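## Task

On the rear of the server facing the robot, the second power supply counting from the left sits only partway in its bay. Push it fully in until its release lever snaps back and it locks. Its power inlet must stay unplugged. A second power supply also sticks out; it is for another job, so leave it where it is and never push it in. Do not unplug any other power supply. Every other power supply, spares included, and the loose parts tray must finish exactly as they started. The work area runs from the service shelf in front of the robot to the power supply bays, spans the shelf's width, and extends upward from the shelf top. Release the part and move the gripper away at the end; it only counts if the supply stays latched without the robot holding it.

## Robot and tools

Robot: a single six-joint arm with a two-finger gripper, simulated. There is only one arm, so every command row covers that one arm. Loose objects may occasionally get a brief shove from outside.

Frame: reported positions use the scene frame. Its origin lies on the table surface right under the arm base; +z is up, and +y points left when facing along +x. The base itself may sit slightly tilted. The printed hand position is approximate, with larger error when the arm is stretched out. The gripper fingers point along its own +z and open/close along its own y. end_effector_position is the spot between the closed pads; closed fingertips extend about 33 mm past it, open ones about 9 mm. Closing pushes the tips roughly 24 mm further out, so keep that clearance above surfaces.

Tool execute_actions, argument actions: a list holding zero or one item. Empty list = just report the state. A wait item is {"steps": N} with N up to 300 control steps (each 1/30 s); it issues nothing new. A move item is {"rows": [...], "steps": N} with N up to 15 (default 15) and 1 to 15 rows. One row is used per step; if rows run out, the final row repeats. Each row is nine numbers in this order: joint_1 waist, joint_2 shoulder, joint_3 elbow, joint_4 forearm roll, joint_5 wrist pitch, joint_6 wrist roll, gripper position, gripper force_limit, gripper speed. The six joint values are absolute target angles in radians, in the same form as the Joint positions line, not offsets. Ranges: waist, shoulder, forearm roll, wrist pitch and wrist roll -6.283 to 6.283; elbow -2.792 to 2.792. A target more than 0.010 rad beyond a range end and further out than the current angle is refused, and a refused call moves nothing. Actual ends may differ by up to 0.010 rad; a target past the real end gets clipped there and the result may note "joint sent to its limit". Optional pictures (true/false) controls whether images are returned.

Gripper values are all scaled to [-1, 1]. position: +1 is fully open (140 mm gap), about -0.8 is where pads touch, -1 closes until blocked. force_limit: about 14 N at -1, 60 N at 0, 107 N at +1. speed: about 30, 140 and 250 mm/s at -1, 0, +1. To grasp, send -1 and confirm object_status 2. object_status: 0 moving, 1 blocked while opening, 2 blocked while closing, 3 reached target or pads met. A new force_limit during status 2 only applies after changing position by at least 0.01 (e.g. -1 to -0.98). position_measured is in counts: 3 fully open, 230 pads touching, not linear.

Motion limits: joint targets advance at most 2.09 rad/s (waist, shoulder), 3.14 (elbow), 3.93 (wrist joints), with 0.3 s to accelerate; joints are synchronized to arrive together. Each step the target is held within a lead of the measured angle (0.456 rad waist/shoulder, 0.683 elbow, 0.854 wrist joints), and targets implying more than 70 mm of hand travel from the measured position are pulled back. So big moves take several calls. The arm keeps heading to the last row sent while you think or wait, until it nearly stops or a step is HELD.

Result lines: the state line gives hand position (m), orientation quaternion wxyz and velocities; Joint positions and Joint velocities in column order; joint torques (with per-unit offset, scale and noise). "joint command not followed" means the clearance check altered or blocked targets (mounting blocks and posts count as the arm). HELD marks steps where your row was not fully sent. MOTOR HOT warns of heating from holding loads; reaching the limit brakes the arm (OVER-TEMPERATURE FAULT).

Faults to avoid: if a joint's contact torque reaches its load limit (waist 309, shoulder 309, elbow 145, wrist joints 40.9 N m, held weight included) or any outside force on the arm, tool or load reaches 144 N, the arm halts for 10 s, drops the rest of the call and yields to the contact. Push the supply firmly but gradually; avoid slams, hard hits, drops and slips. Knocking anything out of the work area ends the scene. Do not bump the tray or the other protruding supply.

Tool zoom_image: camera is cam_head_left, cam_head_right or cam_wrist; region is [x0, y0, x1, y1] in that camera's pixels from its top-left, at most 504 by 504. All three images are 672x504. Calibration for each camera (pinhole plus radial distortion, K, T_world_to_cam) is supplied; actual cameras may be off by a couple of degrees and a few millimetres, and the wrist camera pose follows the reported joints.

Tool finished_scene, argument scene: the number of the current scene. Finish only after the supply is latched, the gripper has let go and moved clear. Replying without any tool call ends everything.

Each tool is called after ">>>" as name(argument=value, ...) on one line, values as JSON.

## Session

>>> execute_actions(actions=[])

Scene clock: 0.00 s of 5100.00 s.
end_effector_position=(+0.0632, +0.1914, +0.2831) position_measured=3 object_status=3 end_effector_quat_wxyz=(-0.612, -0.249, +0.736, -0.148) end_effector_velocity=(+0.000, -0.000, +0.001) end_effector_angular_velocity=(+0.002, -0.002, -0.001)
Joint positions: [ 0.803  0.226  2.222  0.21   2.042 -1.524]
Joint velocities: [-0.001 -0.002 -0.001 -0.     0.     0.   ]
Joint torques (N m, as the joint torque sensors report them, + toward a larger angle): no reading
camera_calibration (this result's frames):
cam_wrist: T_world_to_cam=[[-0.556419, 0.779612, 0.287408, -0.200722], [0.355394, 0.535962, -0.765793, 0.0981135], [-0.751062, -0.323959, -0.575289, 0.460664], [0, 0, 0, 1]] pos_world=[0.199432, 0.253137, 0.397839]

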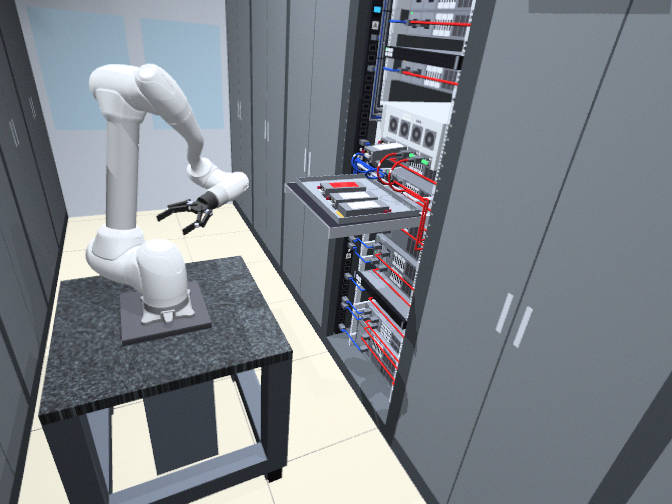

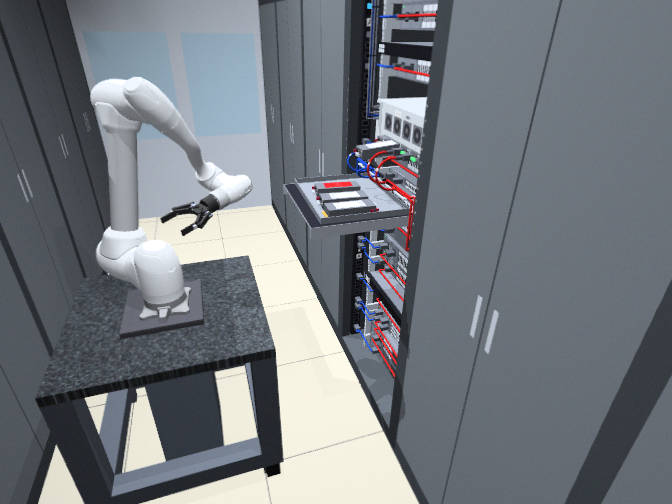

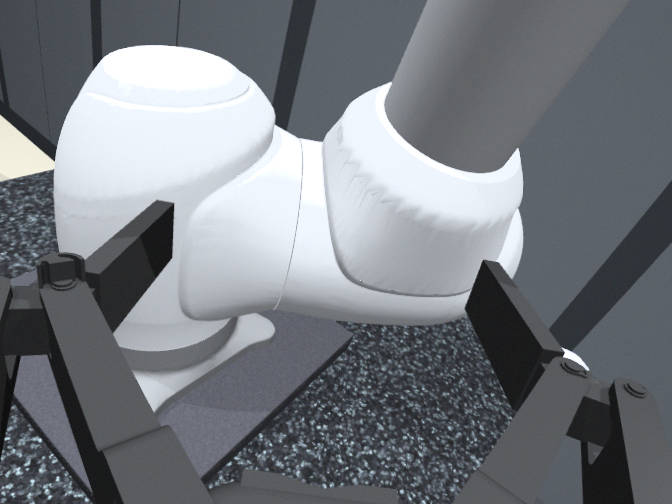

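>>> zoom_image(camera="cam_head_left", region=[270, 80, 470, 260])

>>> zoom_image(camera="cam_head_right", region=[270, 80, 470, 260])

Region (270, 80, 470, 260) of cam_head_left's 672x504 image, scaled by 2.520, with more detail than that image has; it fills the top 454 rows of this view, and the rest is white.

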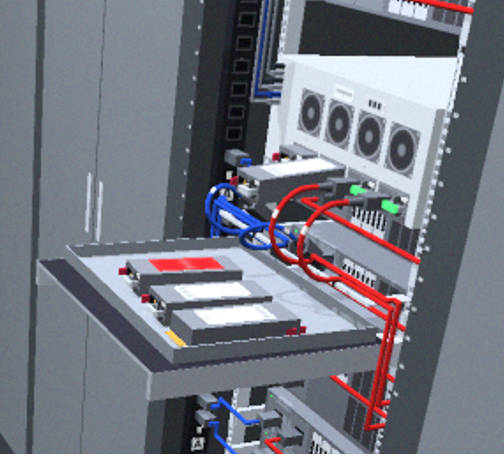

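Region (270, 80, 470, 260) of cam_head_right's 672x504 image, scaled by 2.520, with more detail than that image has; it fills the top 454 rows of this view, and the rest is white.

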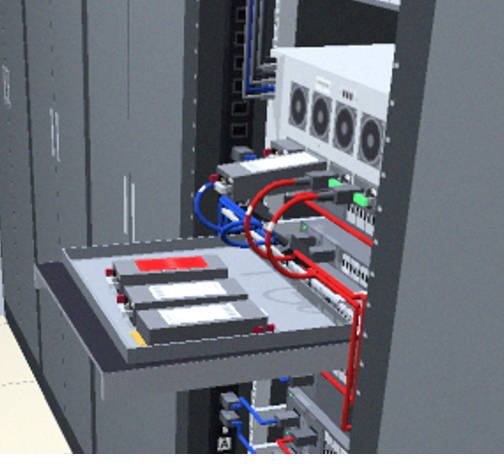

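>>> zoom_image(camera="cam_head_left", region=[340, 110, 450, 200])

>>> zoom_image(camera="cam_head_right", region=[335, 105, 445, 195])

Region (340, 110, 450, 200) of cam_head_left's 672x504 image, scaled by 4.582, with more detail than that image has; it fills the top 412 rows of this view, and the rest is white.

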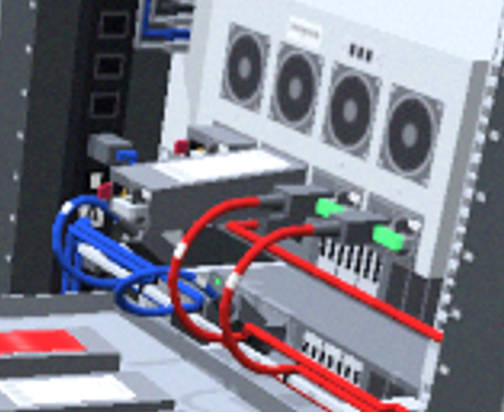

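Region (335, 105, 445, 195) of cam_head_right's 672x504 image, scaled by 4.582, with more detail than that image has; it fills the top 412 rows of this view, and the rest is white.

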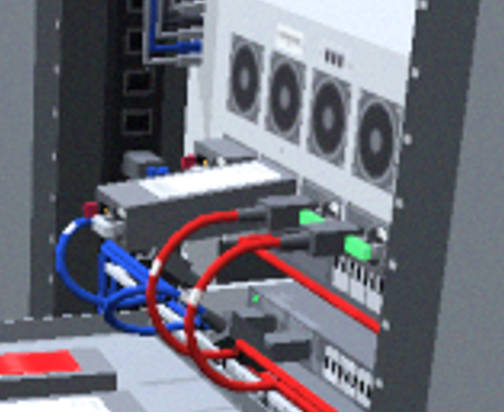

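>>> zoom_image(camera="cam_head_left", region=[140, 150, 260, 250])

>>> zoom_image(camera="cam_head_right", region=[140, 150, 260, 250])

Region (140, 150, 260, 250) of cam_head_left's 672x504 image, scaled by 4.200, with more detail than that image has.

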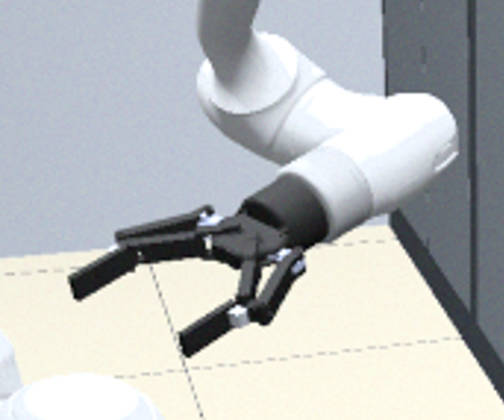

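Region (140, 150, 260, 250) of cam_head_right's 672x504 image, scaled by 4.200, with more detail than that image has.

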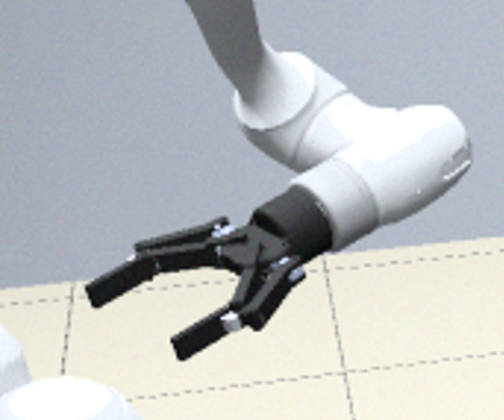

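>>> execute_actions(actions=[{"rows": [[0.8026,0.2257,2.2220,0.2116,2.0410,-1.5240,1,0,0.5],[0.8014,0.2246,2.2220,0.2161,2.0382,-1.5241,1,0,0.5],[0.7995,0.2230,2.2221,0.2237,2.0336,-1.5242,1,0,0.5],[0.7968,0.2206,2.2221,0.2341,2.0272,-1.5244,1,0,0.5],[0.7934,0.2177,2.2222,0.2474,2.0190,-1.5246,1,0,0.5],[0.7893,0.2142,2.2223,0.2633,2.0092,-1.5249,1,0,0.5],[0.7845,0.2100,2.2223,0.2818,1.9978,-1.5251,1,0,0.5],[0.7791,0.2053,2.2224,0.3029,1.9849,-1.5255,1,0,0.5],[0.7730,0.2001,2.2226,0.3265,1.9704,-1.5259,1,0,0.5],[0.7663,0.1944,2.2227,0.3525,1.9544,-1.5263,1,0,0.5],[0.7591,0.1881,2.2228,0.3807,1.9371,-1.5267,1,0,0.5],[0.7512,0.1813,2.2230,0.4111,1.9184,-1.5272,1,0,0.5],[0.7429,0.1741,2.2231,0.4437,1.8983,-1.5277,1,0,0.5],[0.7340,0.1664,2.2233,0.4783,1.8771,-1.5283,1,0,0.5],[0.7245,0.1583,2.2234,0.5149,1.8546,-1.5289,1,0,0.5]], "steps": 15}], pictures=false)

>>> execute_actions(actions=[{"rows": [[0.7146,0.1497,2.2236,0.5533,1.8309,-1.5295,1,0,0.5],[0.7043,0.1408,2.2238,0.5936,1.8062,-1.5301,1,0,0.5],[0.6935,0.1315,2.2240,0.6355,1.7804,-1.5308,1,0,0.5],[0.6823,0.1218,2.2242,0.6791,1.7536,-1.5315,1,0,0.5],[0.6707,0.1118,2.2244,0.7242,1.7259,-1.5322,1,0,0.5],[0.6587,0.1014,2.2247,0.7708,1.6972,-1.5330,1,0,0.5],[0.6463,0.0908,2.2249,0.8188,1.6678,-1.5337,1,0,0.5],[0.6337,0.0798,2.2251,0.8680,1.6375,-1.5345,1,0,0.5],[0.6207,0.0686,2.2254,0.9185,1.6065,-1.5353,1,0,0.5],[0.6074,0.0571,2.2256,0.9700,1.5748,-1.5361,1,0,0.5],[0.5939,0.0455,2.2259,1.0227,1.5424,-1.5370,1,0,0.5],[0.5801,0.0335,2.2261,1.0763,1.5095,-1.5378,1,0,0.5],[0.5661,0.0215,2.2264,1.1307,1.4760,-1.5387,1,0,0.5],[0.5519,0.0092,2.2266,1.1860,1.4420,-1.5396,1,0,0.5],[0.5375,-0.0033,2.2269,1.2419,1.4076,-1.5405,1,0,0.5]], "steps": 15}], pictures=false)

>>> execute_actions(actions=[{"rows": [[0.5229,-0.0158,2.2272,1.2985,1.3728,-1.5414,1,0,0.5],[0.5082,-0.0285,2.2274,1.3556,1.3377,-1.5423,1,0,0.5],[0.4934,-0.0413,2.2277,1.4132,1.3023,-1.5432,1,0,0.5],[0.4785,-0.0542,2.2280,1.4712,1.2667,-1.5441,1,0,0.5],[0.4635,-0.0671,2.2283,1.5294,1.2309,-1.5451,1,0,0.5],[0.4484,-0.0801,2.2285,1.5879,1.1949,-1.5460,1,0,0.5],[0.4333,-0.0931,2.2288,1.6465,1.1589,-1.5469,1,0,0.5],[0.4183,-0.1062,2.2291,1.7051,1.1229,-1.5479,1,0,0.5],[0.4032,-0.1192,2.2294,1.7637,1.0869,-1.5488,1,0,0.5],[0.3881,-0.1322,2.2296,1.8222,1.0509,-1.5497,1,0,0.5],[0.3731,-0.1451,2.2299,1.8804,1.0151,-1.5507,1,0,0.5],[0.3582,-0.1580,2.2302,1.9384,0.9795,-1.5516,1,0,0.5],[0.3434,-0.1708,2.2305,1.9960,0.9441,-1.5525,1,0,0.5],[0.3287,-0.1835,2.2307,2.0531,0.9090,-1.5534,1,0,0.5],[0.3141,-0.1960,2.2310,2.1097,0.8742,-1.5543,1,0,0.5]], "steps": 15}], pictures=false)

>>> execute_actions(actions=[{"rows": [[0.2997,-0.2085,2.2313,2.1656,0.8398,-1.5552,1,0,0.5],[0.2855,-0.2208,2.2315,2.2209,0.8058,-1.5561,1,0,0.5],[0.2715,-0.2328,2.2318,2.2753,0.7723,-1.5570,1,0,0.5],[0.2577,-0.2448,2.2320,2.3289,0.7394,-1.5578,1,0,0.5],[0.2442,-0.2564,2.2323,2.3816,0.7070,-1.5587,1,0,0.5],[0.2309,-0.2679,2.2325,2.4331,0.6753,-1.5595,1,0,0.5],[0.2179,-0.2791,2.2328,2.4836,0.6443,-1.5603,1,0,0.5],[0.2053,-0.2901,2.2330,2.5328,0.6140,-1.5611,1,0,0.5],[0.1929,-0.3007,2.2332,2.5808,0.5846,-1.5618,1,0,0.5],[0.1809,-0.3111,2.2335,2.6274,0.5559,-1.5626,1,0,0.5],[0.1693,-0.3211,2.2337,2.6725,0.5282,-1.5633,1,0,0.5],[0.1581,-0.3308,2.2339,2.7161,0.5014,-1.5640,1,0,0.5],[0.1473,-0.3401,2.2341,2.7580,0.4756,-1.5647,1,0,0.5],[0.1370,-0.3490,2.2343,2.7983,0.4509,-1.5653,1,0,0.5],[0.1271,-0.3576,2.2345,2.8367,0.4272,-1.5659,1,0,0.5]], "steps": 15}], pictures=false)

>>> execute_actions(actions=[{"rows": [[0.1176,-0.3657,2.2346,2.8733,0.4047,-1.5665,1,0,0.5],[0.1087,-0.3734,2.2348,2.9079,0.3835,-1.5671,1,0,0.5],[0.1004,-0.3806,2.2349,2.9405,0.3634,-1.5676,1,0,0.5],[0.0925,-0.3874,2.2351,2.9709,0.3447,-1.5681,1,0,0.5],[0.0853,-0.3937,2.2352,2.9991,0.3274,-1.5685,1,0,0.5],[0.0786,-0.3994,2.2353,3.0251,0.3114,-1.5689,1,0,0.5],[0.0725,-0.4046,2.2355,3.0487,0.2969,-1.5693,1,0,0.5],[0.0671,-0.4093,2.2356,3.0698,0.2840,-1.5697,1,0,0.5],[0.0623,-0.4135,2.2356,3.0883,0.2726,-1.5699,1,0,0.5],[0.0582,-0.4170,2.2357,3.1042,0.2628,-1.5702,1,0,0.5],[0.0548,-0.4199,2.2358,3.1175,0.2546,-1.5704,1,0,0.5],[0.0521,-0.4223,2.2358,3.1279,0.2482,-1.5706,1,0,0.5],[0.0502,-0.4239,2.2359,3.1355,0.2436,-1.5707,1,0,0.5],[0.0490,-0.4250,2.2359,3.1400,0.2408,-1.5708,1,0,0.5],[0.0486,-0.4253,2.2359,3.1416,0.2398,-1.5708,1,0,0.5]], "steps": 15}], pictures=false)

>>> execute_actions(actions=[{"steps": 10}], pictures=true)

Scene clock: 120.50 s of 5100.00 s.
end_effector_position=(+0.0491, +0.2529, +0.2649) position_measured=3 object_status=3 end_effector_quat_wxyz=(-0.579, -0.215, +0.787, -0.009) end_effector_velocity=(-0.016, +0.287, -0.048) end_effector_angular_velocity=(+0.781, -0.242, -1.019)
Joint positions: [ 0.749  0.18   2.223  0.418  1.914 -1.527]
Joint velocities: [-0.228 -0.195  0.004  0.877 -0.539 -0.015]
Joint torques (N m, as the joint torque sensors report them, + toward a larger angle): [ -5.28 -49.17 -25.18   3.42   1.76   0.55]
Steps of this call (steps 1 to 90: nothing new was sent; then 117.00 s passed at rest; steps 91 to 105: all 15 steps of this action). Readings (joint positions | what the end effector reports):
91: [0.803 0.226 2.222 0.210 2.042 -1.524] | position_measured=3 object_status=3
92: [0.803 0.226 2.222 0.211 2.041 -1.524] | position_measured=3 object_status=3
94: [0.801 0.224 2.222 0.218 2.037 -1.524] | position_measured=3 object_status=3
98: [0.790 0.215 2.222 0.259 2.012 -1.525] | position_measured=3 object_status=3
105: the state above

Scene clock: 121.00 s of 5100.00 s.
end_effector_position=(+0.1325, +0.4514, +0.2969) position_measured=3 object_status=3 end_effector_quat_wxyz=(-0.410, -0.043, +0.841, +0.351) end_effector_velocity=(+0.351, +0.330, +0.194) end_effector_angular_velocity=(+0.792, -0.304, -1.558)
Joint positions: [ 0.596  0.048  2.226  1.013  1.549 -1.537]
Joint velocities: [-0.31  -0.269  0.006  1.202 -0.74  -0.019]
Joint torques (N m, as the joint torque sensors report them, + toward a larger angle): [ -4.67 -40.29 -31.07   3.21   1.51   0.58]
Steps of this call (steps 1 to 15: all 15 steps of this action). Readings (joint positions | what the end effector reports):
1: [0.741 0.173 2.223 0.449 1.895 -1.528] | position_measured=3 object_status=3
2: [0.733 0.166 2.223 0.482 1.875 -1.528] | position_measured=3 object_status=3
4: [0.715 0.150 2.224 0.552 1.831 -1.529] | position_measured=3 object_status=3
8: [0.674 0.114 2.224 0.713 1.733 -1.532] | position_measured=3 object_status=3
15: the state above

Scene clock: 121.50 s of 5100.00 s.
end_effector_position=(+0.3481, +0.5206, +0.4278) position_measured=3 object_status=3 end_effector_quat_wxyz=(-0.203, +0.191, +0.747, +0.604) end_effector_velocity=(+0.444, -0.062, +0.288) end_effector_angular_velocity=(+0.583, -0.016, -1.410)
Joint positions: [ 0.449 -0.08   2.229  1.585  1.196 -1.546]
Joint velocities: [-0.277 -0.24   0.004  1.071 -0.659 -0.017]
Joint torques (N m, as the joint torque sensors report them, + toward a larger angle): [ -1.88 -34.86 -35.9    2.08   1.41   0.25]
Steps of this call (steps 1 to 15: all 15 steps of this action). Readings (joint positions | what the end effector reports):
1: [0.586 0.039 2.226 1.053 1.524 -1.537] | position_measured=3 object_status=3
2: [0.576 0.030 2.226 1.094 1.499 -1.538] | position_measured=3 object_status=3
4: [0.555 0.012 2.227 1.173 1.450 -1.539] | position_measured=3 object_status=3
8: [0.516 -0.022 2.227 1.326 1.356 -1.542] | position_measured=3 object_status=3
15: the state above

Scene clock: 122.00 s of 5100.00 s.
end_effector_position=(+0.5456, +0.4029, +0.5610) position_measured=3 object_status=3 end_effector_quat_wxyz=(-0.041, +0.420, +0.537, +0.731) end_effector_velocity=(+0.303, -0.378, +0.212) end_effector_angular_velocity=(+0.655, +0.284, -1.268)
Joint positions: [ 0.309 -0.2    2.231  2.128  0.863 -1.555]
Joint velocities: [-0.281 -0.242  0.007  1.082 -0.664 -0.017]
Joint torques (N m, as the joint torque sensors report them, + toward a larger angle): [ -5.23 -23.34 -37.86  -0.61   1.51   0.77]
Steps of this call (steps 1 to 15: all 15 steps of this action). Readings (joint positions | what the end effector reports):
1: [0.440 -0.088 2.229 1.622 1.174 -1.547] | position_measured=3 object_status=3
2: [0.430 -0.096 2.229 1.658 1.152 -1.547] | position_measured=3 object_status=3
4: [0.412 -0.112 2.229 1.730 1.107 -1.548] | position_measured=3 object_status=3
8: [0.375 -0.144 2.230 1.874 1.019 -1.551] | position_measured=3 object_status=3
15: the state above

Scene clock: 122.50 s of 5100.00 s.
end_effector_position=(+0.6357, +0.1695, +0.6244) position_measured=3 object_status=3 end_effector_quat_wxyz=(+0.033, +0.620, +0.227, +0.750) end_effector_velocity=(+0.035, -0.498, +0.021) end_effector_angular_velocity=(+1.039, +0.553, -1.064)
Joint positions: [ 0.157 -0.331  2.234  2.719  0.499 -1.564]
Joint velocities: [-0.334 -0.289  0.007  1.289 -0.793 -0.021]
Joint torques (N m, as the joint torque sensors report them, + toward a larger angle): [ -1.67 -13.37 -38.7   -3.23   1.89   0.22]
Steps of this call (steps 1 to 15: all 15 steps of this action). Readings (joint positions | what the end effector reports):
1: [0.300 -0.208 2.231 2.165 0.840 -1.555] | position_measured=3 object_status=3
2: [0.290 -0.217 2.231 2.202 0.817 -1.556] | position_measured=3 object_status=3
4: [0.271 -0.233 2.232 2.277 0.771 -1.557] | position_measured=3 object_status=3
8: [0.232 -0.267 2.233 2.431 0.677 -1.559] | position_measured=3 object_status=3
15: the state above

Scene clock: 122.83 s of 5100.00 s.
end_effector_position=(+0.6203, +0.0356, +0.6104) position_measured=3 object_status=3 end_effector_quat_wxyz=(+0.001, +0.706, +0.003, +0.708) end_effector_velocity=(-0.025, -0.068, -0.019) end_effector_angular_velocity=(+0.263, +0.110, -0.140)
Joint positions: [ 0.05  -0.424  2.236  3.136  0.243 -1.571]
Joint velocities: [-0.073 -0.063  0.002  0.276 -0.17  -0.005]
Joint torques (N m, as the joint torque sensors report them, + toward a larger angle): [  2.04  10.08 -42.69  -5.46   2.3    0.27]
Steps of this call (steps 1 to 10: the robot went on to your last target). Readings (joint positions | what the end effector reports):
1: [0.146 -0.341 2.234 2.764 0.472 -1.565] | position_measured=3 object_status=3
2: [0.134 -0.351 2.234 2.809 0.444 -1.565] | position_measured=3 object_status=3
4: [0.110 -0.372 2.235 2.904 0.386 -1.567] | position_measured=3 object_status=3
8: [0.061 -0.414 2.236 3.092 0.270 -1.570] | position_measured=3 object_status=3
10: the state above
camera_calibration (this result's frames):
cam_wrist: T_world_to_cam=[[-0.00445676, -0.977347, 0.211598, -0.0968703], [-0.412338, -0.190978, -0.890789, 0.812746], [0.91102, -0.09122, -0.402146, -0.128051], [0, 0, 0, 1]] pos_world=[0.451352, 0.0488597, 0.692987]

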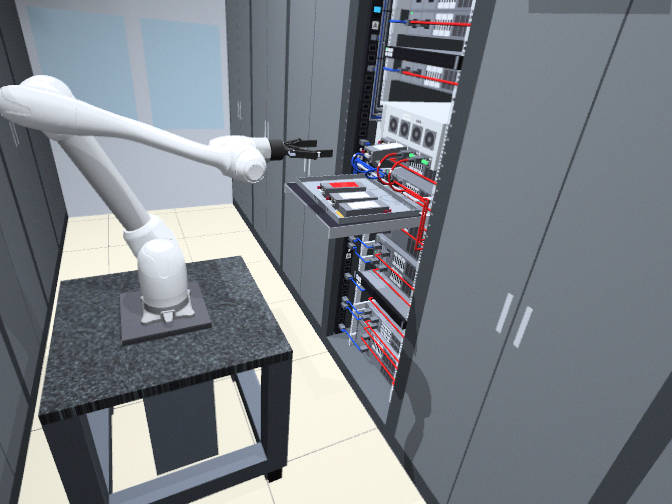

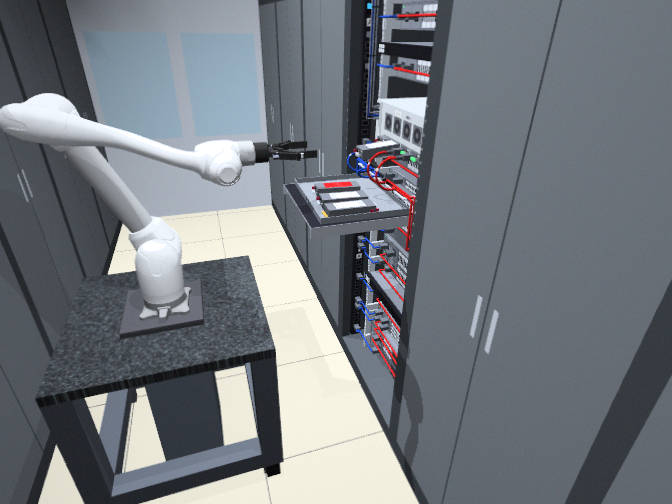

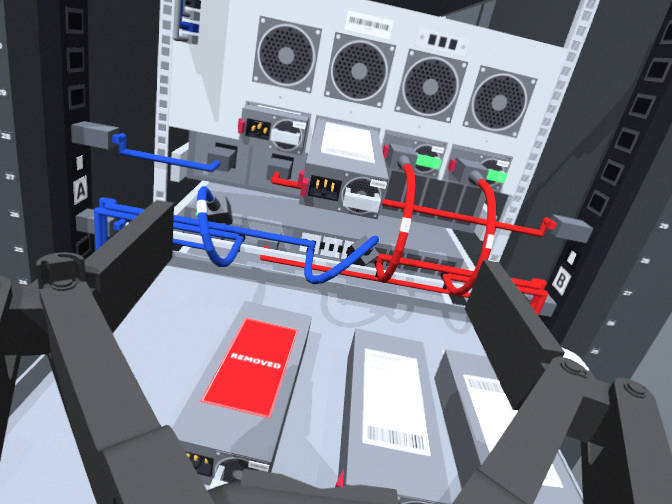

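>>> execute_actions(actions=[])

>>> zoom_image(camera="cam_wrist", region=[230, 90, 430, 290])

>>> zoom_image(camera="cam_wrist", region=[370, 110, 530, 230])

Scene clock: 125.70 s of 5100.00 s.
end_effector_position=(+0.6199, +0.0343, +0.6099) position_measured=3 object_status=3 end_effector_quat_wxyz=(+0.000, +0.707, -0.000, +0.707) end_effector_velocity=(+0.000, +0.001, +0.002) end_effector_angular_velocity=(-0.000, -0.002, +0.001)
Joint positions: [ 0.049 -0.425  2.236  3.142  0.24  -1.571]
Joint velocities: [ 0.002 -0.    -0.002  0.    -0.    -0.   ]
Joint torques (N m, as the joint torque sensors report them, + toward a larger angle): [ -1.68  -2.64 -40.26  -4.48   2.04   0.4 ]
Steps of this call (steps 1 to 30: the robot went on to your last target; steps 31 to 86: nothing new was sent). Readings (joint positions | what the end effector reports):
1: [0.049 -0.425 2.236 3.140 0.241 -1.571] | position_measured=3 object_status=3
2: [0.049 -0.425 2.236 3.141 0.240 -1.571] | position_measured=3 object_status=3
4: [0.049 -0.425 2.236 3.141 0.240 -1.571] | position_measured=3 object_status=3
8: [0.049 -0.425 2.236 3.142 0.240 -1.571] | position_measured=3 object_status=3
86: the state above
The arm was judged still, so your last target was given up. Only a new action makes it travel on or press farther. Fingers that are still opening or closing keep moving.
camera_calibration (this result's frames):
cam_wrist: T_world_to_cam=[[-0.00662158, -0.978506, 0.20611, -0.0932976], [-0.415061, -0.184831, -0.890821, 0.81336], [0.90977, -0.0914468, -0.404916, -0.12554], [0, 0, 0, 1]] pos_world=[0.451188, 0.047562, 0.692955]

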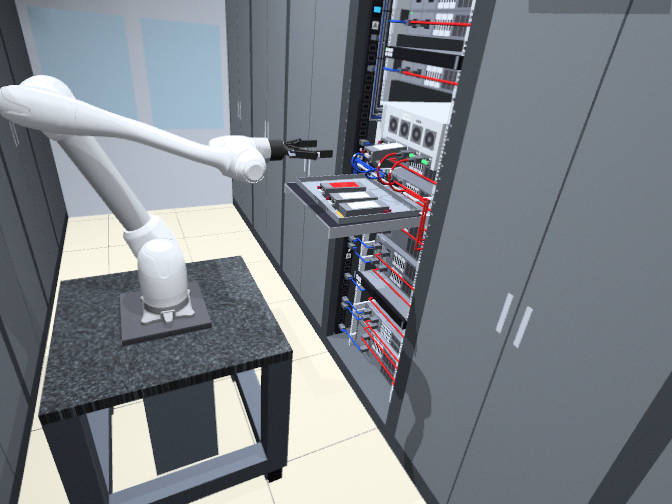

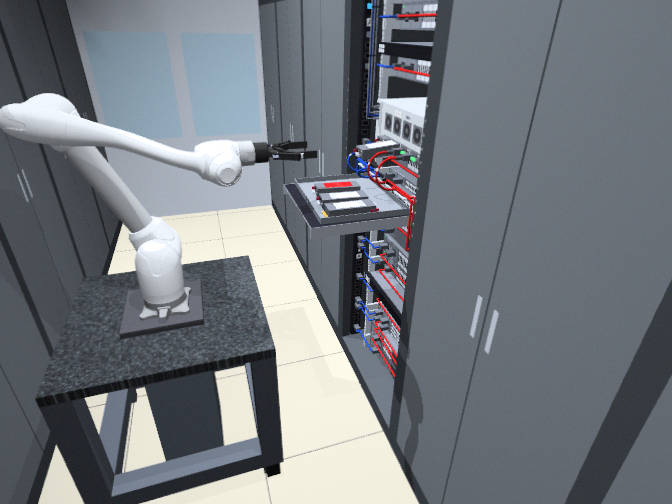

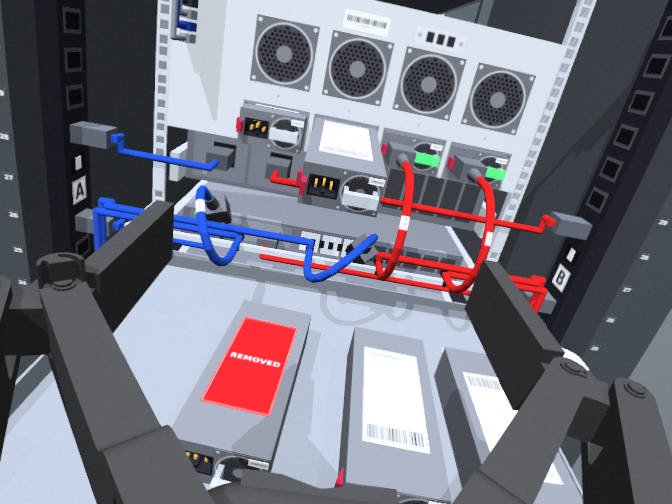

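Region (230, 90, 430, 290) of cam_wrist's 672x504 image, scaled by 2.520, with more detail than that image has.

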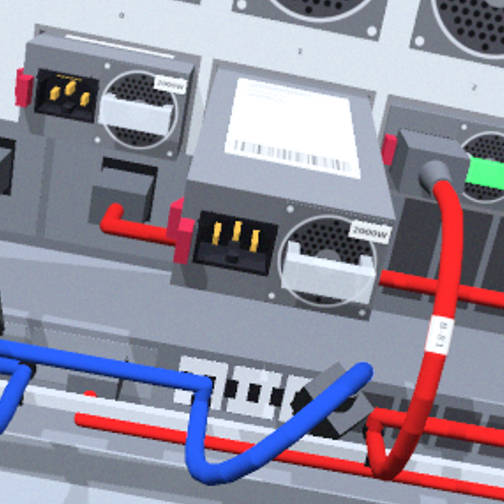

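Region (370, 110, 530, 230) of cam_wrist's 672x504 image, scaled by 3.150, with more detail than that image has; it fills the top 378 rows of this view, and the rest is white.

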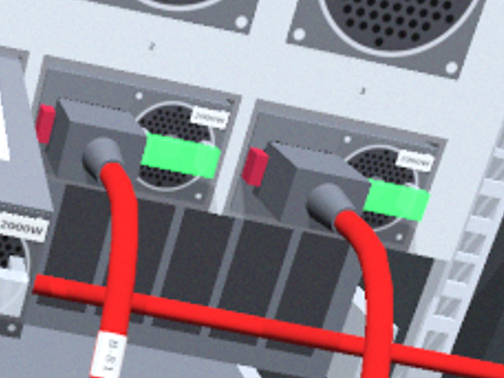

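>>> zoom_image(camera="cam_wrist", region=[290, 150, 400, 230])

>>> zoom_image(camera="cam_wrist", region=[295, 95, 405, 185])

>>> zoom_image(camera="cam_wrist", region=[225, 90, 325, 170])

>>> zoom_image(camera="cam_wrist", region=[370, 120, 460, 195])

Region (290, 150, 400, 230) of cam_wrist's 672x504 image, scaled by 4.582, with more detail than that image has; it fills the top 367 rows of this view, and the rest is white.

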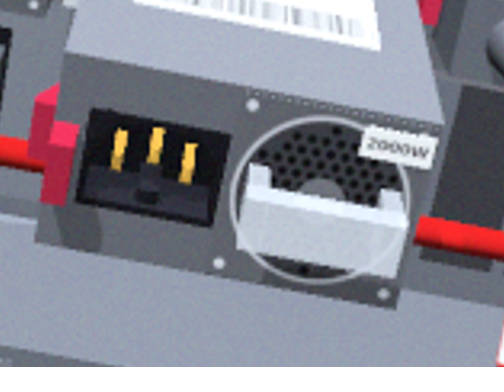

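Region (295, 95, 405, 185) of cam_wrist's 672x504 image, scaled by 4.582, with more detail than that image has; it fills the top 412 rows of this view, and the rest is white.

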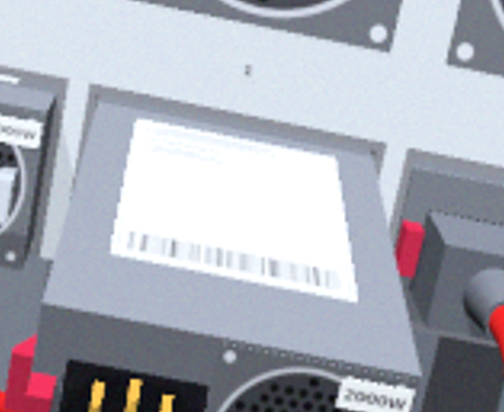

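Region (225, 90, 325, 170) of cam_wrist's 672x504 image, scaled by 5.040, with more detail than that image has; it fills the top 403 rows of this view, and the rest is white.

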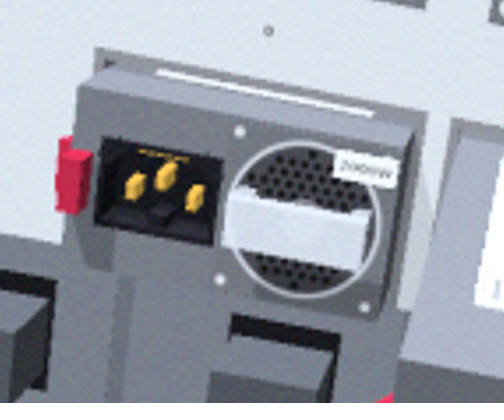

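Region (370, 120, 460, 195) of cam_wrist's 672x504 image, scaled by 5.600, with more detail than that image has.

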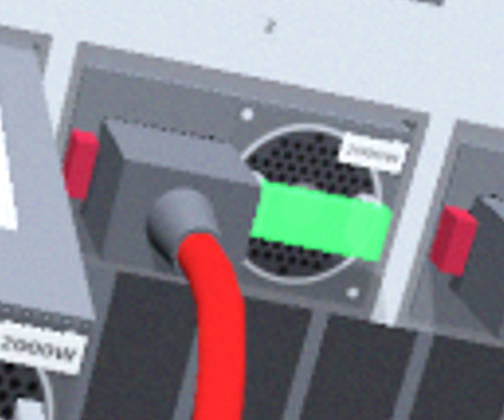

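>>> execute_actions(actions=[{"rows": [[0.04887,-0.42439,2.23559,3.1435,0.24063,-1.57251,-1,0,0.5],[0.04967,-0.42174,2.23468,3.14902,0.24304,-1.57749,-1,0,0.5],[0.05095,-0.41749,2.23321,3.1579,0.24692,-1.58551,-1,0,0.5],[0.05267,-0.41174,2.23123,3.16989,0.25216,-1.59632,-1,0,0.5],[0.05481,-0.40463,2.22878,3.18472,0.25864,-1.6097,-1,0,0.5],[0.05732,-0.39627,2.22591,3.20214,0.26625,-1.62542,-1,0,0.5],[0.06016,-0.3868,2.22265,3.22189,0.27487,-1.64324,-1,0,0.5],[0.0633,-0.37634,2.21904,3.2437,0.28441,-1.66292,-1,0,0.5],[0.0667,-0.36501,2.21514,3.26733,0.29473,-1.68424,-1,0,0.5],[0.07033,-0.35294,2.21099,3.29251,0.30573,-1.70696,-1,0,0.5],[0.07414,-0.34025,2.20661,3.31899,0.3173,-1.73085,-1,0,0.5],[0.0781,-0.32706,2.20207,3.3465,0.32931,-1.75567,-1,0,0.5],[0.08217,-0.31349,2.1974,3.37479,0.34167,-1.78119,-1,0,0.5],[0.08632,-0.29968,2.19265,3.40359,0.35425,-1.80718,-1,0,0.5],[0.0905,-0.28575,2.18785,3.43265,0.36695,-1.8334,-1,0,0.5]], "steps": 15}], pictures=false)

>>> execute_actions(actions=[{"rows": [[0.09468,-0.27182,2.18305,3.46171,0.37965,-1.85962,-1,0,0.5],[0.09883,-0.25801,2.1783,3.49051,0.39223,-1.88561,-1,0,0.5],[0.1029,-0.24444,2.17363,3.5188,0.40459,-1.91113,-1,0,0.5],[0.10686,-0.23125,2.16909,3.54631,0.4166,-1.93595,-1,0,0.5],[0.11067,-0.21856,2.16471,3.57279,0.42817,-1.95984,-1,0,0.5],[0.1143,-0.20649,2.16056,3.59797,0.43917,-1.98256,-1,0,0.5],[0.1177,-0.19516,2.15666,3.6216,0.44949,-2.00388,-1,0,0.5],[0.12084,-0.1847,2.15305,3.64341,0.45903,-2.02356,-1,0,0.5],[0.12368,-0.17523,2.14979,3.66316,0.46765,-2.04138,-1,0,0.5],[0.12619,-0.16687,2.14692,3.68058,0.47526,-2.0571,-1,0,0.5],[0.12833,-0.15976,2.14447,3.69541,0.48174,-2.07048,-1,0,0.5],[0.13005,-0.15401,2.14249,3.7074,0.48698,-2.08129,-1,0,0.5],[0.13133,-0.14976,2.14102,3.71628,0.49086,-2.08931,-1,0,0.5],[0.13213,-0.14711,2.14011,3.7218,0.49327,-2.09429,-1,0,0.5],[0.1324,-0.1462,2.1398,3.7237,0.4941,-2.0960,-1,0,0.5]], "steps": 15}], pictures=false)

>>> execute_actions(actions=[{"steps": 10}], pictures=true)

Scene clock: 234.27 s of 5100.00 s.
end_effector_position=(+0.6670, +0.0318, +0.6034) position_measured=144 object_status=0 end_effector_quat_wxyz=(+0.010, +0.700, -0.017, +0.714) end_effector_velocity=(+0.175, -0.025, -0.046) end_effector_angular_velocity=(+0.022, -0.037, -0.207)
Joint positions: [ 0.079 -0.324  2.201  3.354  0.332 -1.762]
Joint velocities: [ 0.114  0.383 -0.133  0.792  0.345 -0.714]
Joint torques (N m, as the joint torque sensors report them, + toward a larger angle): [ -3.74  -7.55 -39.29  -4.36   2.32   0.62]
Steps of this call (steps 1 to 90: nothing new was sent; then 105.07 s passed at rest; steps 91 to 105: all 15 steps of this action). Readings (joint positions | what the end effector reports):
91: [0.049 -0.425 2.236 3.142 0.240 -1.571] | position_measured=3 object_status=0
92: [0.049 -0.425 2.236 3.143 0.240 -1.572] | position_measured=7 object_status=0
94: [0.049 -0.421 2.234 3.151 0.243 -1.579] | position_measured=28 object_status=0
98: [0.056 -0.399 2.227 3.197 0.264 -1.621] | position_measured=70 object_status=0
105: the state above

Scene clock: 234.77 s of 5100.00 s.
end_effector_position=(+0.7403, +0.0107, +0.5639) position_measured=233 object_status=3 end_effector_quat_wxyz=(+0.061, +0.704, -0.062, +0.705) end_effector_velocity=(+0.051, -0.021, -0.047) end_effector_angular_velocity=(-0.020, +0.049, -0.130)
Joint positions: [ 0.131 -0.152  2.142  3.712  0.489 -2.085]
Joint velocities: [ 0.04   0.133 -0.046  0.275  0.119 -0.248]
Joint torques (N m, as the joint torque sensors report them, + toward a larger angle): [  2.23 -31.27 -38.92  -3.95   2.24   0.77]
Steps of this call (steps 1 to 15: all 15 steps of this action). Readings (joint positions | what the end effector reports):
1: [0.083 -0.311 2.196 3.381 0.344 -1.787] | position_measured=154 object_status=0
2: [0.087 -0.297 2.192 3.409 0.357 -1.812] | position_measured=165 object_status=0
4: [0.095 -0.270 2.182 3.466 0.381 -1.863] | position_measured=186 object_status=0
8: [0.111 -0.217 2.164 3.576 0.430 -1.963] | position_measured=228 object_status=0
15: the state above

Scene clock: 235.10 s of 5100.00 s.
end_effector_position=(+0.7424, +0.0097, +0.5620) position_measured=233 object_status=3 end_effector_quat_wxyz=(+0.064, +0.704, -0.064, +0.704) end_effector_velocity=(-0.000, +0.000, +0.002) end_effector_angular_velocity=(-0.000, -0.003, +0.000)
Joint positions: [ 0.132 -0.146  2.14   3.724  0.494 -2.096]
Joint velocities: [ 0.    -0.001 -0.001 -0.     0.    -0.   ]
Joint torques (N m, as the joint torque sensors report them, + toward a larger angle): [ -1.   -27.16 -36.53  -4.02   1.84   0.22]
Steps of this call (steps 1 to 10: the robot went on to your last target). Readings (joint positions | what the end effector reports):
1: [0.132 -0.148 2.141 3.719 0.492 -2.091] | position_measured=233 object_status=3
2: [0.132 -0.147 2.140 3.722 0.493 -2.094] | position_measured=233 object_status=3
4: [0.132 -0.146 2.140 3.723 0.494 -2.096] | position_measured=233 object_status=3
8: [0.132 -0.146 2.140 3.724 0.494 -2.096] | position_measured=233 object_status=3
10: the state above
camera_calibration (this result's frames):
cam_wrist: T_world_to_cam=[[-0.181692, -0.961498, 0.206179, 0.0230913], [-0.441349, -0.10763, -0.890857, 0.835709], [0.878749, -0.252858, -0.404801, -0.234105], [0, 0, 0, 1]] pos_world=[0.578754, 0.0529544, 0.644971]

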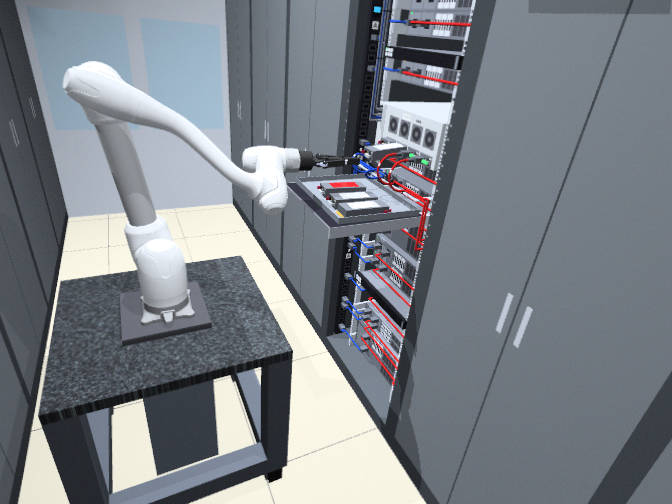

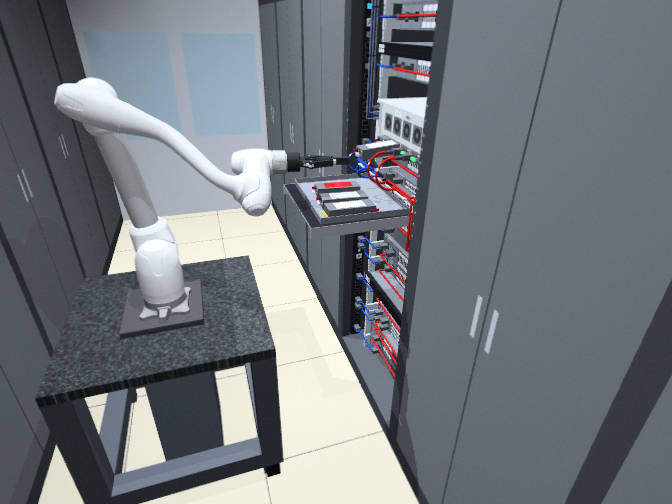

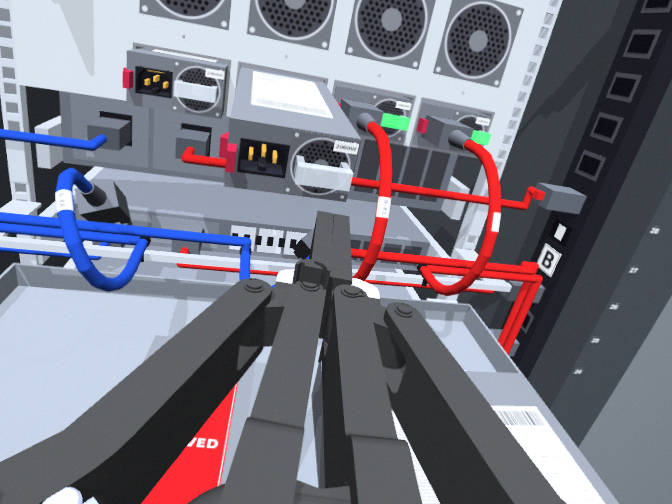

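>>> zoom_image(camera="cam_wrist", region=[210, 110, 400, 260])

>>> zoom_image(camera="cam_wrist", region=[110, 30, 270, 130])

>>> zoom_image(camera="cam_wrist", region=[310, 60, 510, 170])

>>> zoom_image(camera="cam_head_left", region=[230, 120, 430, 260])

Region (210, 110, 400, 260) of cam_wrist's 672x504 image, scaled by 2.653, with more detail than that image has; it fills the top 398 rows of this view, and the rest is white.

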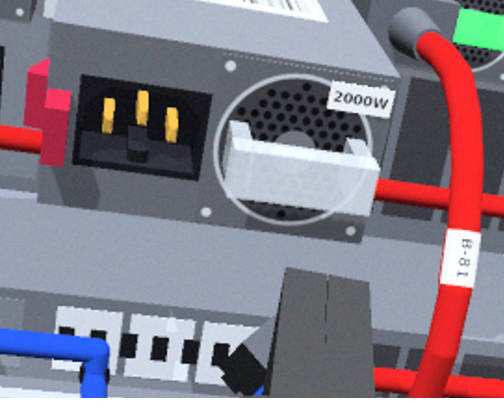

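Region (110, 30, 270, 130) of cam_wrist's 672x504 image, scaled by 3.150, with more detail than that image has; it fills the top 315 rows of this view, and the rest is white.

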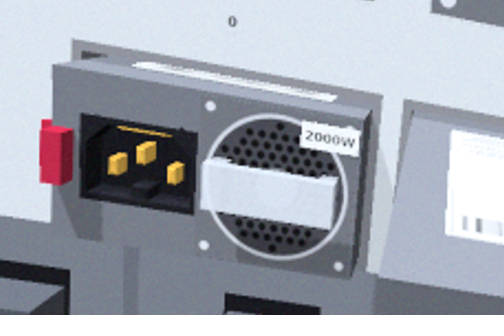

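Region (310, 60, 510, 170) of cam_wrist's 672x504 image, scaled by 2.520, with more detail than that image has; it fills the top 277 rows of this view, and the rest is white.

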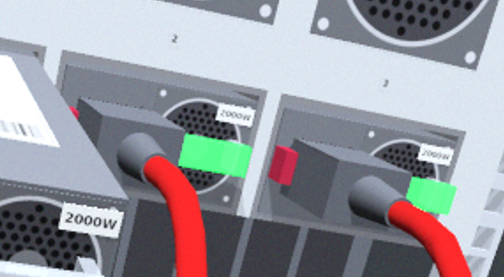

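Region (230, 120, 430, 260) of cam_head_left's 672x504 image, scaled by 2.520, with more detail than that image has; it fills the top 353 rows of this view, and the rest is white.

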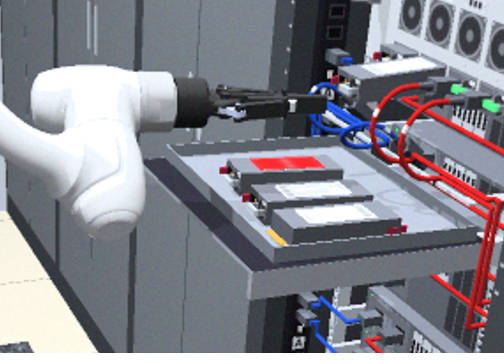

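>>> execute_actions(actions=[{"rows": [[0.13203,-0.14613,2.13978,3.72184,0.49384,-2.09432,-1,0,0.5],[0.13097,-0.14592,2.13972,3.71646,0.49307,-2.08949,-1,0,0.5],[0.12928,-0.14559,2.13963,3.7079,0.49186,-2.08178,-1,0,0.5],[0.12702,-0.14515,2.13951,3.69646,0.49024,-2.07149,-1,0,0.5],[0.12425,-0.14461,2.13936,3.68247,0.48826,-2.0589,-1,0,0.5],[0.12104,-0.14398,2.13919,3.66624,0.48596,-2.0443,-1,0,0.5],[0.11746,-0.14328,2.139,3.6481,0.48339,-2.02797,-1,0,0.5],[0.11356,-0.14252,2.13879,3.62836,0.48059,-2.01021,-1,0,0.5],[0.1094,-0.14171,2.13857,3.60734,0.47761,-1.9913,-1,0,0.5],[0.10506,-0.14086,2.13834,3.58537,0.4745,-1.97153,-1,0,0.5],[0.10059,-0.13999,2.1381,3.56276,0.47129,-1.95118,-1,0,0.5],[0.09606,-0.13911,2.13786,3.53983,0.46805,-1.93055,-1,0,0.5],[0.09153,-0.13822,2.13761,3.51689,0.4648,-1.90992,-1,0,0.5],[0.08706,-0.13735,2.13737,3.49428,0.46159,-1.88957,-1,0,0.5],[0.08272,-0.1365,2.13714,3.47231,0.45848,-1.8698,-1,0,0.5]], "steps": 15}], pictures=false)

>>> execute_actions(actions=[{"rows": [[0.07856,-0.13553,2.13678,3.45128,0.45552,-1.85087,-1,0,0.5],[0.07465,-0.1343,2.13616,3.43149,0.45278,-1.83307,-1,0,0.5],[0.07106,-0.13284,2.13532,3.41328,0.4503,-1.81667,-1,0,0.5],[0.06784,-0.13119,2.13426,3.39696,0.44813,-1.80198,-1,0,0.5],[0.06505,-0.12939,2.13301,3.38286,0.44631,-1.78927,-1,0,0.5],[0.06277,-0.12747,2.13161,3.37129,0.44487,-1.77884,-1,0,0.5],[0.06105,-0.12546,2.13006,3.36257,0.44388,-1.77097,-1,0,0.5],[0.05997,-0.1234,2.12839,3.35703,0.44334,-1.76597,-1,0,0.5],[0.05957,-0.12132,2.12662,3.35498,0.44333,-1.7641,-1,0,0.5],[0.05954,-0.11918,2.12476,3.35479,0.4436,-1.7639,-1,0,0.5],[0.0595,-0.11693,2.1228,3.35459,0.44388,-1.76369,-1,0,0.5],[0.05947,-0.11459,2.12077,3.35438,0.44417,-1.76347,-1,0,0.5],[0.05944,-0.11218,2.11868,3.35416,0.44447,-1.76325,-1,0,0.5],[0.0594,-0.10973,2.11655,3.35394,0.44478,-1.76302,-1,0,0.5],[0.05937,-0.10726,2.11441,3.35372,0.44509,-1.76279,-1,0,0.5]], "steps": 15}], pictures=false)

>>> execute_actions(actions=[{"rows": [[0.05933,-0.10479,2.11226,3.35349,0.4454,-1.76255,-1,0,0.5],[0.05929,-0.10234,2.11013,3.35327,0.44571,-1.76232,-1,0,0.5],[0.05926,-0.09993,2.10804,3.35305,0.44601,-1.7621,-1,0,0.5],[0.05923,-0.09759,2.10601,3.35284,0.4463,-1.76188,-1,0,0.5],[0.05919,-0.09534,2.10405,3.35264,0.44658,-1.76167,-1,0,0.5],[0.05916,-0.0932,2.10219,3.35245,0.44685,-1.76147,-1,0,0.5],[0.05913,-0.09119,2.10044,3.35226,0.4471,-1.76128,-1,0,0.5],[0.05911,-0.08934,2.09883,3.3521,0.44733,-1.76111,-1,0,0.5],[0.05908,-0.08766,2.09737,3.35194,0.44755,-1.76095,-1,0,0.5],[0.05906,-0.08618,2.09609,3.35181,0.44773,-1.76081,-1,0,0.5],[0.05904,-0.08492,2.09499,3.3517,0.44789,-1.7607,-1,0,0.5],[0.05903,-0.0839,2.0941,3.35161,0.44802,-1.7606,-1,0,0.5],[0.05902,-0.08314,2.09345,3.35154,0.44811,-1.76053,-1,0,0.5],[0.05901,-0.08267,2.09304,3.35149,0.44817,-1.76049,-1,0,0.5],[0.05901,-0.08251,2.09290,3.35148,0.44819,-1.76047,-1,0,0.5]], "steps": 15}], pictures=false)

>>> execute_actions(actions=[{"steps": 8}], pictures=true)

>>> zoom_image(camera="cam_wrist", region=[210, 90, 450, 290])

Scene clock: 355.60 s of 5100.00 s.
end_effector_position=(+0.7508, +0.0118, +0.5625) position_measured=233 object_status=3 end_effector_quat_wxyz=(+0.045, +0.703, -0.045, +0.708) end_effector_velocity=(+0.026, +0.005, -0.008) end_effector_angular_velocity=(-0.000, +0.003, +0.180)
Joint positions: [ 0.095 -0.139  2.138  3.532  0.467 -1.923]
Joint velocities: [-0.131  0.025 -0.008 -0.659 -0.094  0.593]
Joint torques (N m, as the joint torque sensors report them, + toward a larger angle): [ -3.05 -27.15 -38.15  -4.02   2.21   0.21]
Steps of this call (steps 1 to 30: the robot went on to your last target; steps 31 to 120: nothing new was sent; then 116.00 s passed at rest; steps 121 to 135: all 15 steps of this action). Readings (joint positions | what the end effector reports):
121: [0.132 -0.146 2.140 3.724 0.494 -2.096] | position_measured=233 object_status=3
122: [0.132 -0.146 2.140 3.723 0.494 -2.096] | position_measured=233 object_status=3
124: [0.131 -0.146 2.140 3.715 0.493 -2.088] | position_measured=233 object_status=3
128: [0.122 -0.144 2.139 3.671 0.487 -2.048] | position_measured=233 object_status=3
135: the state above

Scene clock: 356.10 s of 5100.00 s.
end_effector_position=(+0.7686, +0.0124, +0.5579) position_measured=233 object_status=3 end_effector_quat_wxyz=(+0.028, +0.707, -0.028, +0.706) end_effector_velocity=(+0.042, -0.001, +0.002) end_effector_angular_velocity=(-0.001, -0.005, -0.001)
Joint positions: [ 0.059 -0.112  2.119  3.354  0.444 -1.763]
Joint velocities: [-0.002  0.071 -0.063 -0.008  0.014  0.008]
Joint torques (N m, as the joint torque sensors report them, + toward a larger angle): [ -1.67 -29.06 -38.07  -4.06   2.43   0.48]
Steps of this call (steps 1 to 15: all 15 steps of this action). Readings (joint positions | what the end effector reports):
1: [0.090 -0.138 2.138 3.509 0.464 -1.903] | position_measured=233 object_status=3
2: [0.086 -0.137 2.137 3.487 0.461 -1.883] | position_measured=233 object_status=3
4: [0.077 -0.135 2.136 3.445 0.455 -1.845] | position_measured=233 object_status=3
8: [0.064 -0.128 2.132 3.377 0.446 -1.784] | position_measured=233 object_status=3
15: the state above

Scene clock: 356.60 s of 5100.00 s.
end_effector_position=(+0.7855, +0.0124, +0.5579) position_measured=233 object_status=3 end_effector_quat_wxyz=(+0.029, +0.707, -0.028, +0.706) end_effector_velocity=(+0.009, -0.000, +0.001) end_effector_angular_velocity=(+0.001, -0.002, -0.000)
Joint positions: [ 0.059 -0.083  2.094  3.352  0.448 -1.761]
Joint velocities: [-0.     0.015 -0.015 -0.002  0.002  0.002]
Joint torques (N m, as the joint torque sensors report them, + toward a larger angle): [ -2.2  -35.88 -35.82  -3.87   2.37   0.26]
Steps of this call (steps 1 to 15: all 15 steps of this action). Readings (joint positions | what the end effector reports):
1: [0.059 -0.110 2.117 3.354 0.445 -1.763] | position_measured=233 object_status=3
2: [0.059 -0.107 2.115 3.354 0.445 -1.763] | position_measured=233 object_status=3
4: [0.059 -0.102 2.110 3.353 0.446 -1.762] | position_measured=233 object_status=3
8: [0.059 -0.093 2.102 3.352 0.447 -1.761] | position_measured=233 object_status=3
15: the state above

Scene clock: 356.87 s of 5100.00 s.
end_effector_position=(+0.7860, +0.0124, +0.5579) position_measured=233 object_status=3 end_effector_quat_wxyz=(+0.029, +0.707, -0.028, +0.706) end_effector_velocity=(-0.000, -0.002, -0.001) end_effector_angular_velocity=(+0.000, +0.001, -0.002)
Joint positions: [ 0.059 -0.083  2.093  3.351  0.448 -1.76 ]
Joint velocities: [-0.002  0.     0.001  0.     0.     0.   ]
Joint torques (N m, as the joint torque sensors report them, + toward a larger angle): [ -1.69 -33.45 -36.57  -4.1    2.14   0.22]
Steps of this call (steps 1 to 8: the robot went on to your last target). Readings (joint positions | what the end effector reports):
1: [0.059 -0.083 2.093 3.352 0.448 -1.761] | position_measured=233 object_status=3
2: [0.059 -0.083 2.093 3.351 0.448 -1.760] | position_measured=233 object_status=3
4: [0.059 -0.083 2.093 3.351 0.448 -1.760] | position_measured=233 object_status=3
8: the state above
camera_calibration (this result's frames):
cam_wrist: T_world_to_cam=[[-0.084799, -0.974843, 0.206133, -0.0415405], [-0.428477, -0.151096, -0.89083, 0.842016], [0.899565, -0.163865, -0.404885, -0.290809], [0, 0, 0, 1]] pos_world=[0.618863, 0.0390768, 0.640911]

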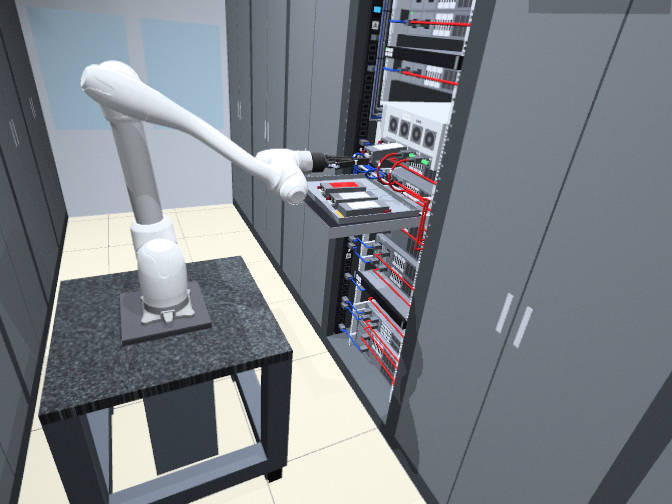

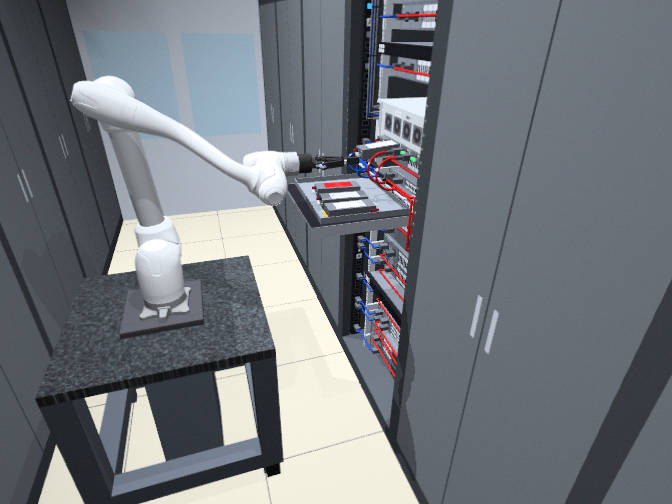

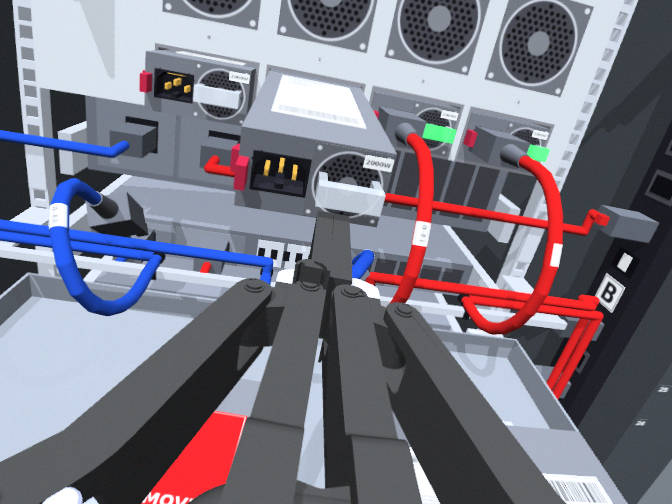

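Region (210, 90, 450, 290) of cam_wrist's 672x504 image, scaled by 2.100, with more detail than that image has.

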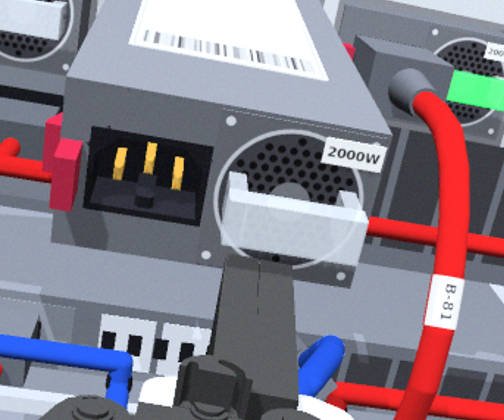

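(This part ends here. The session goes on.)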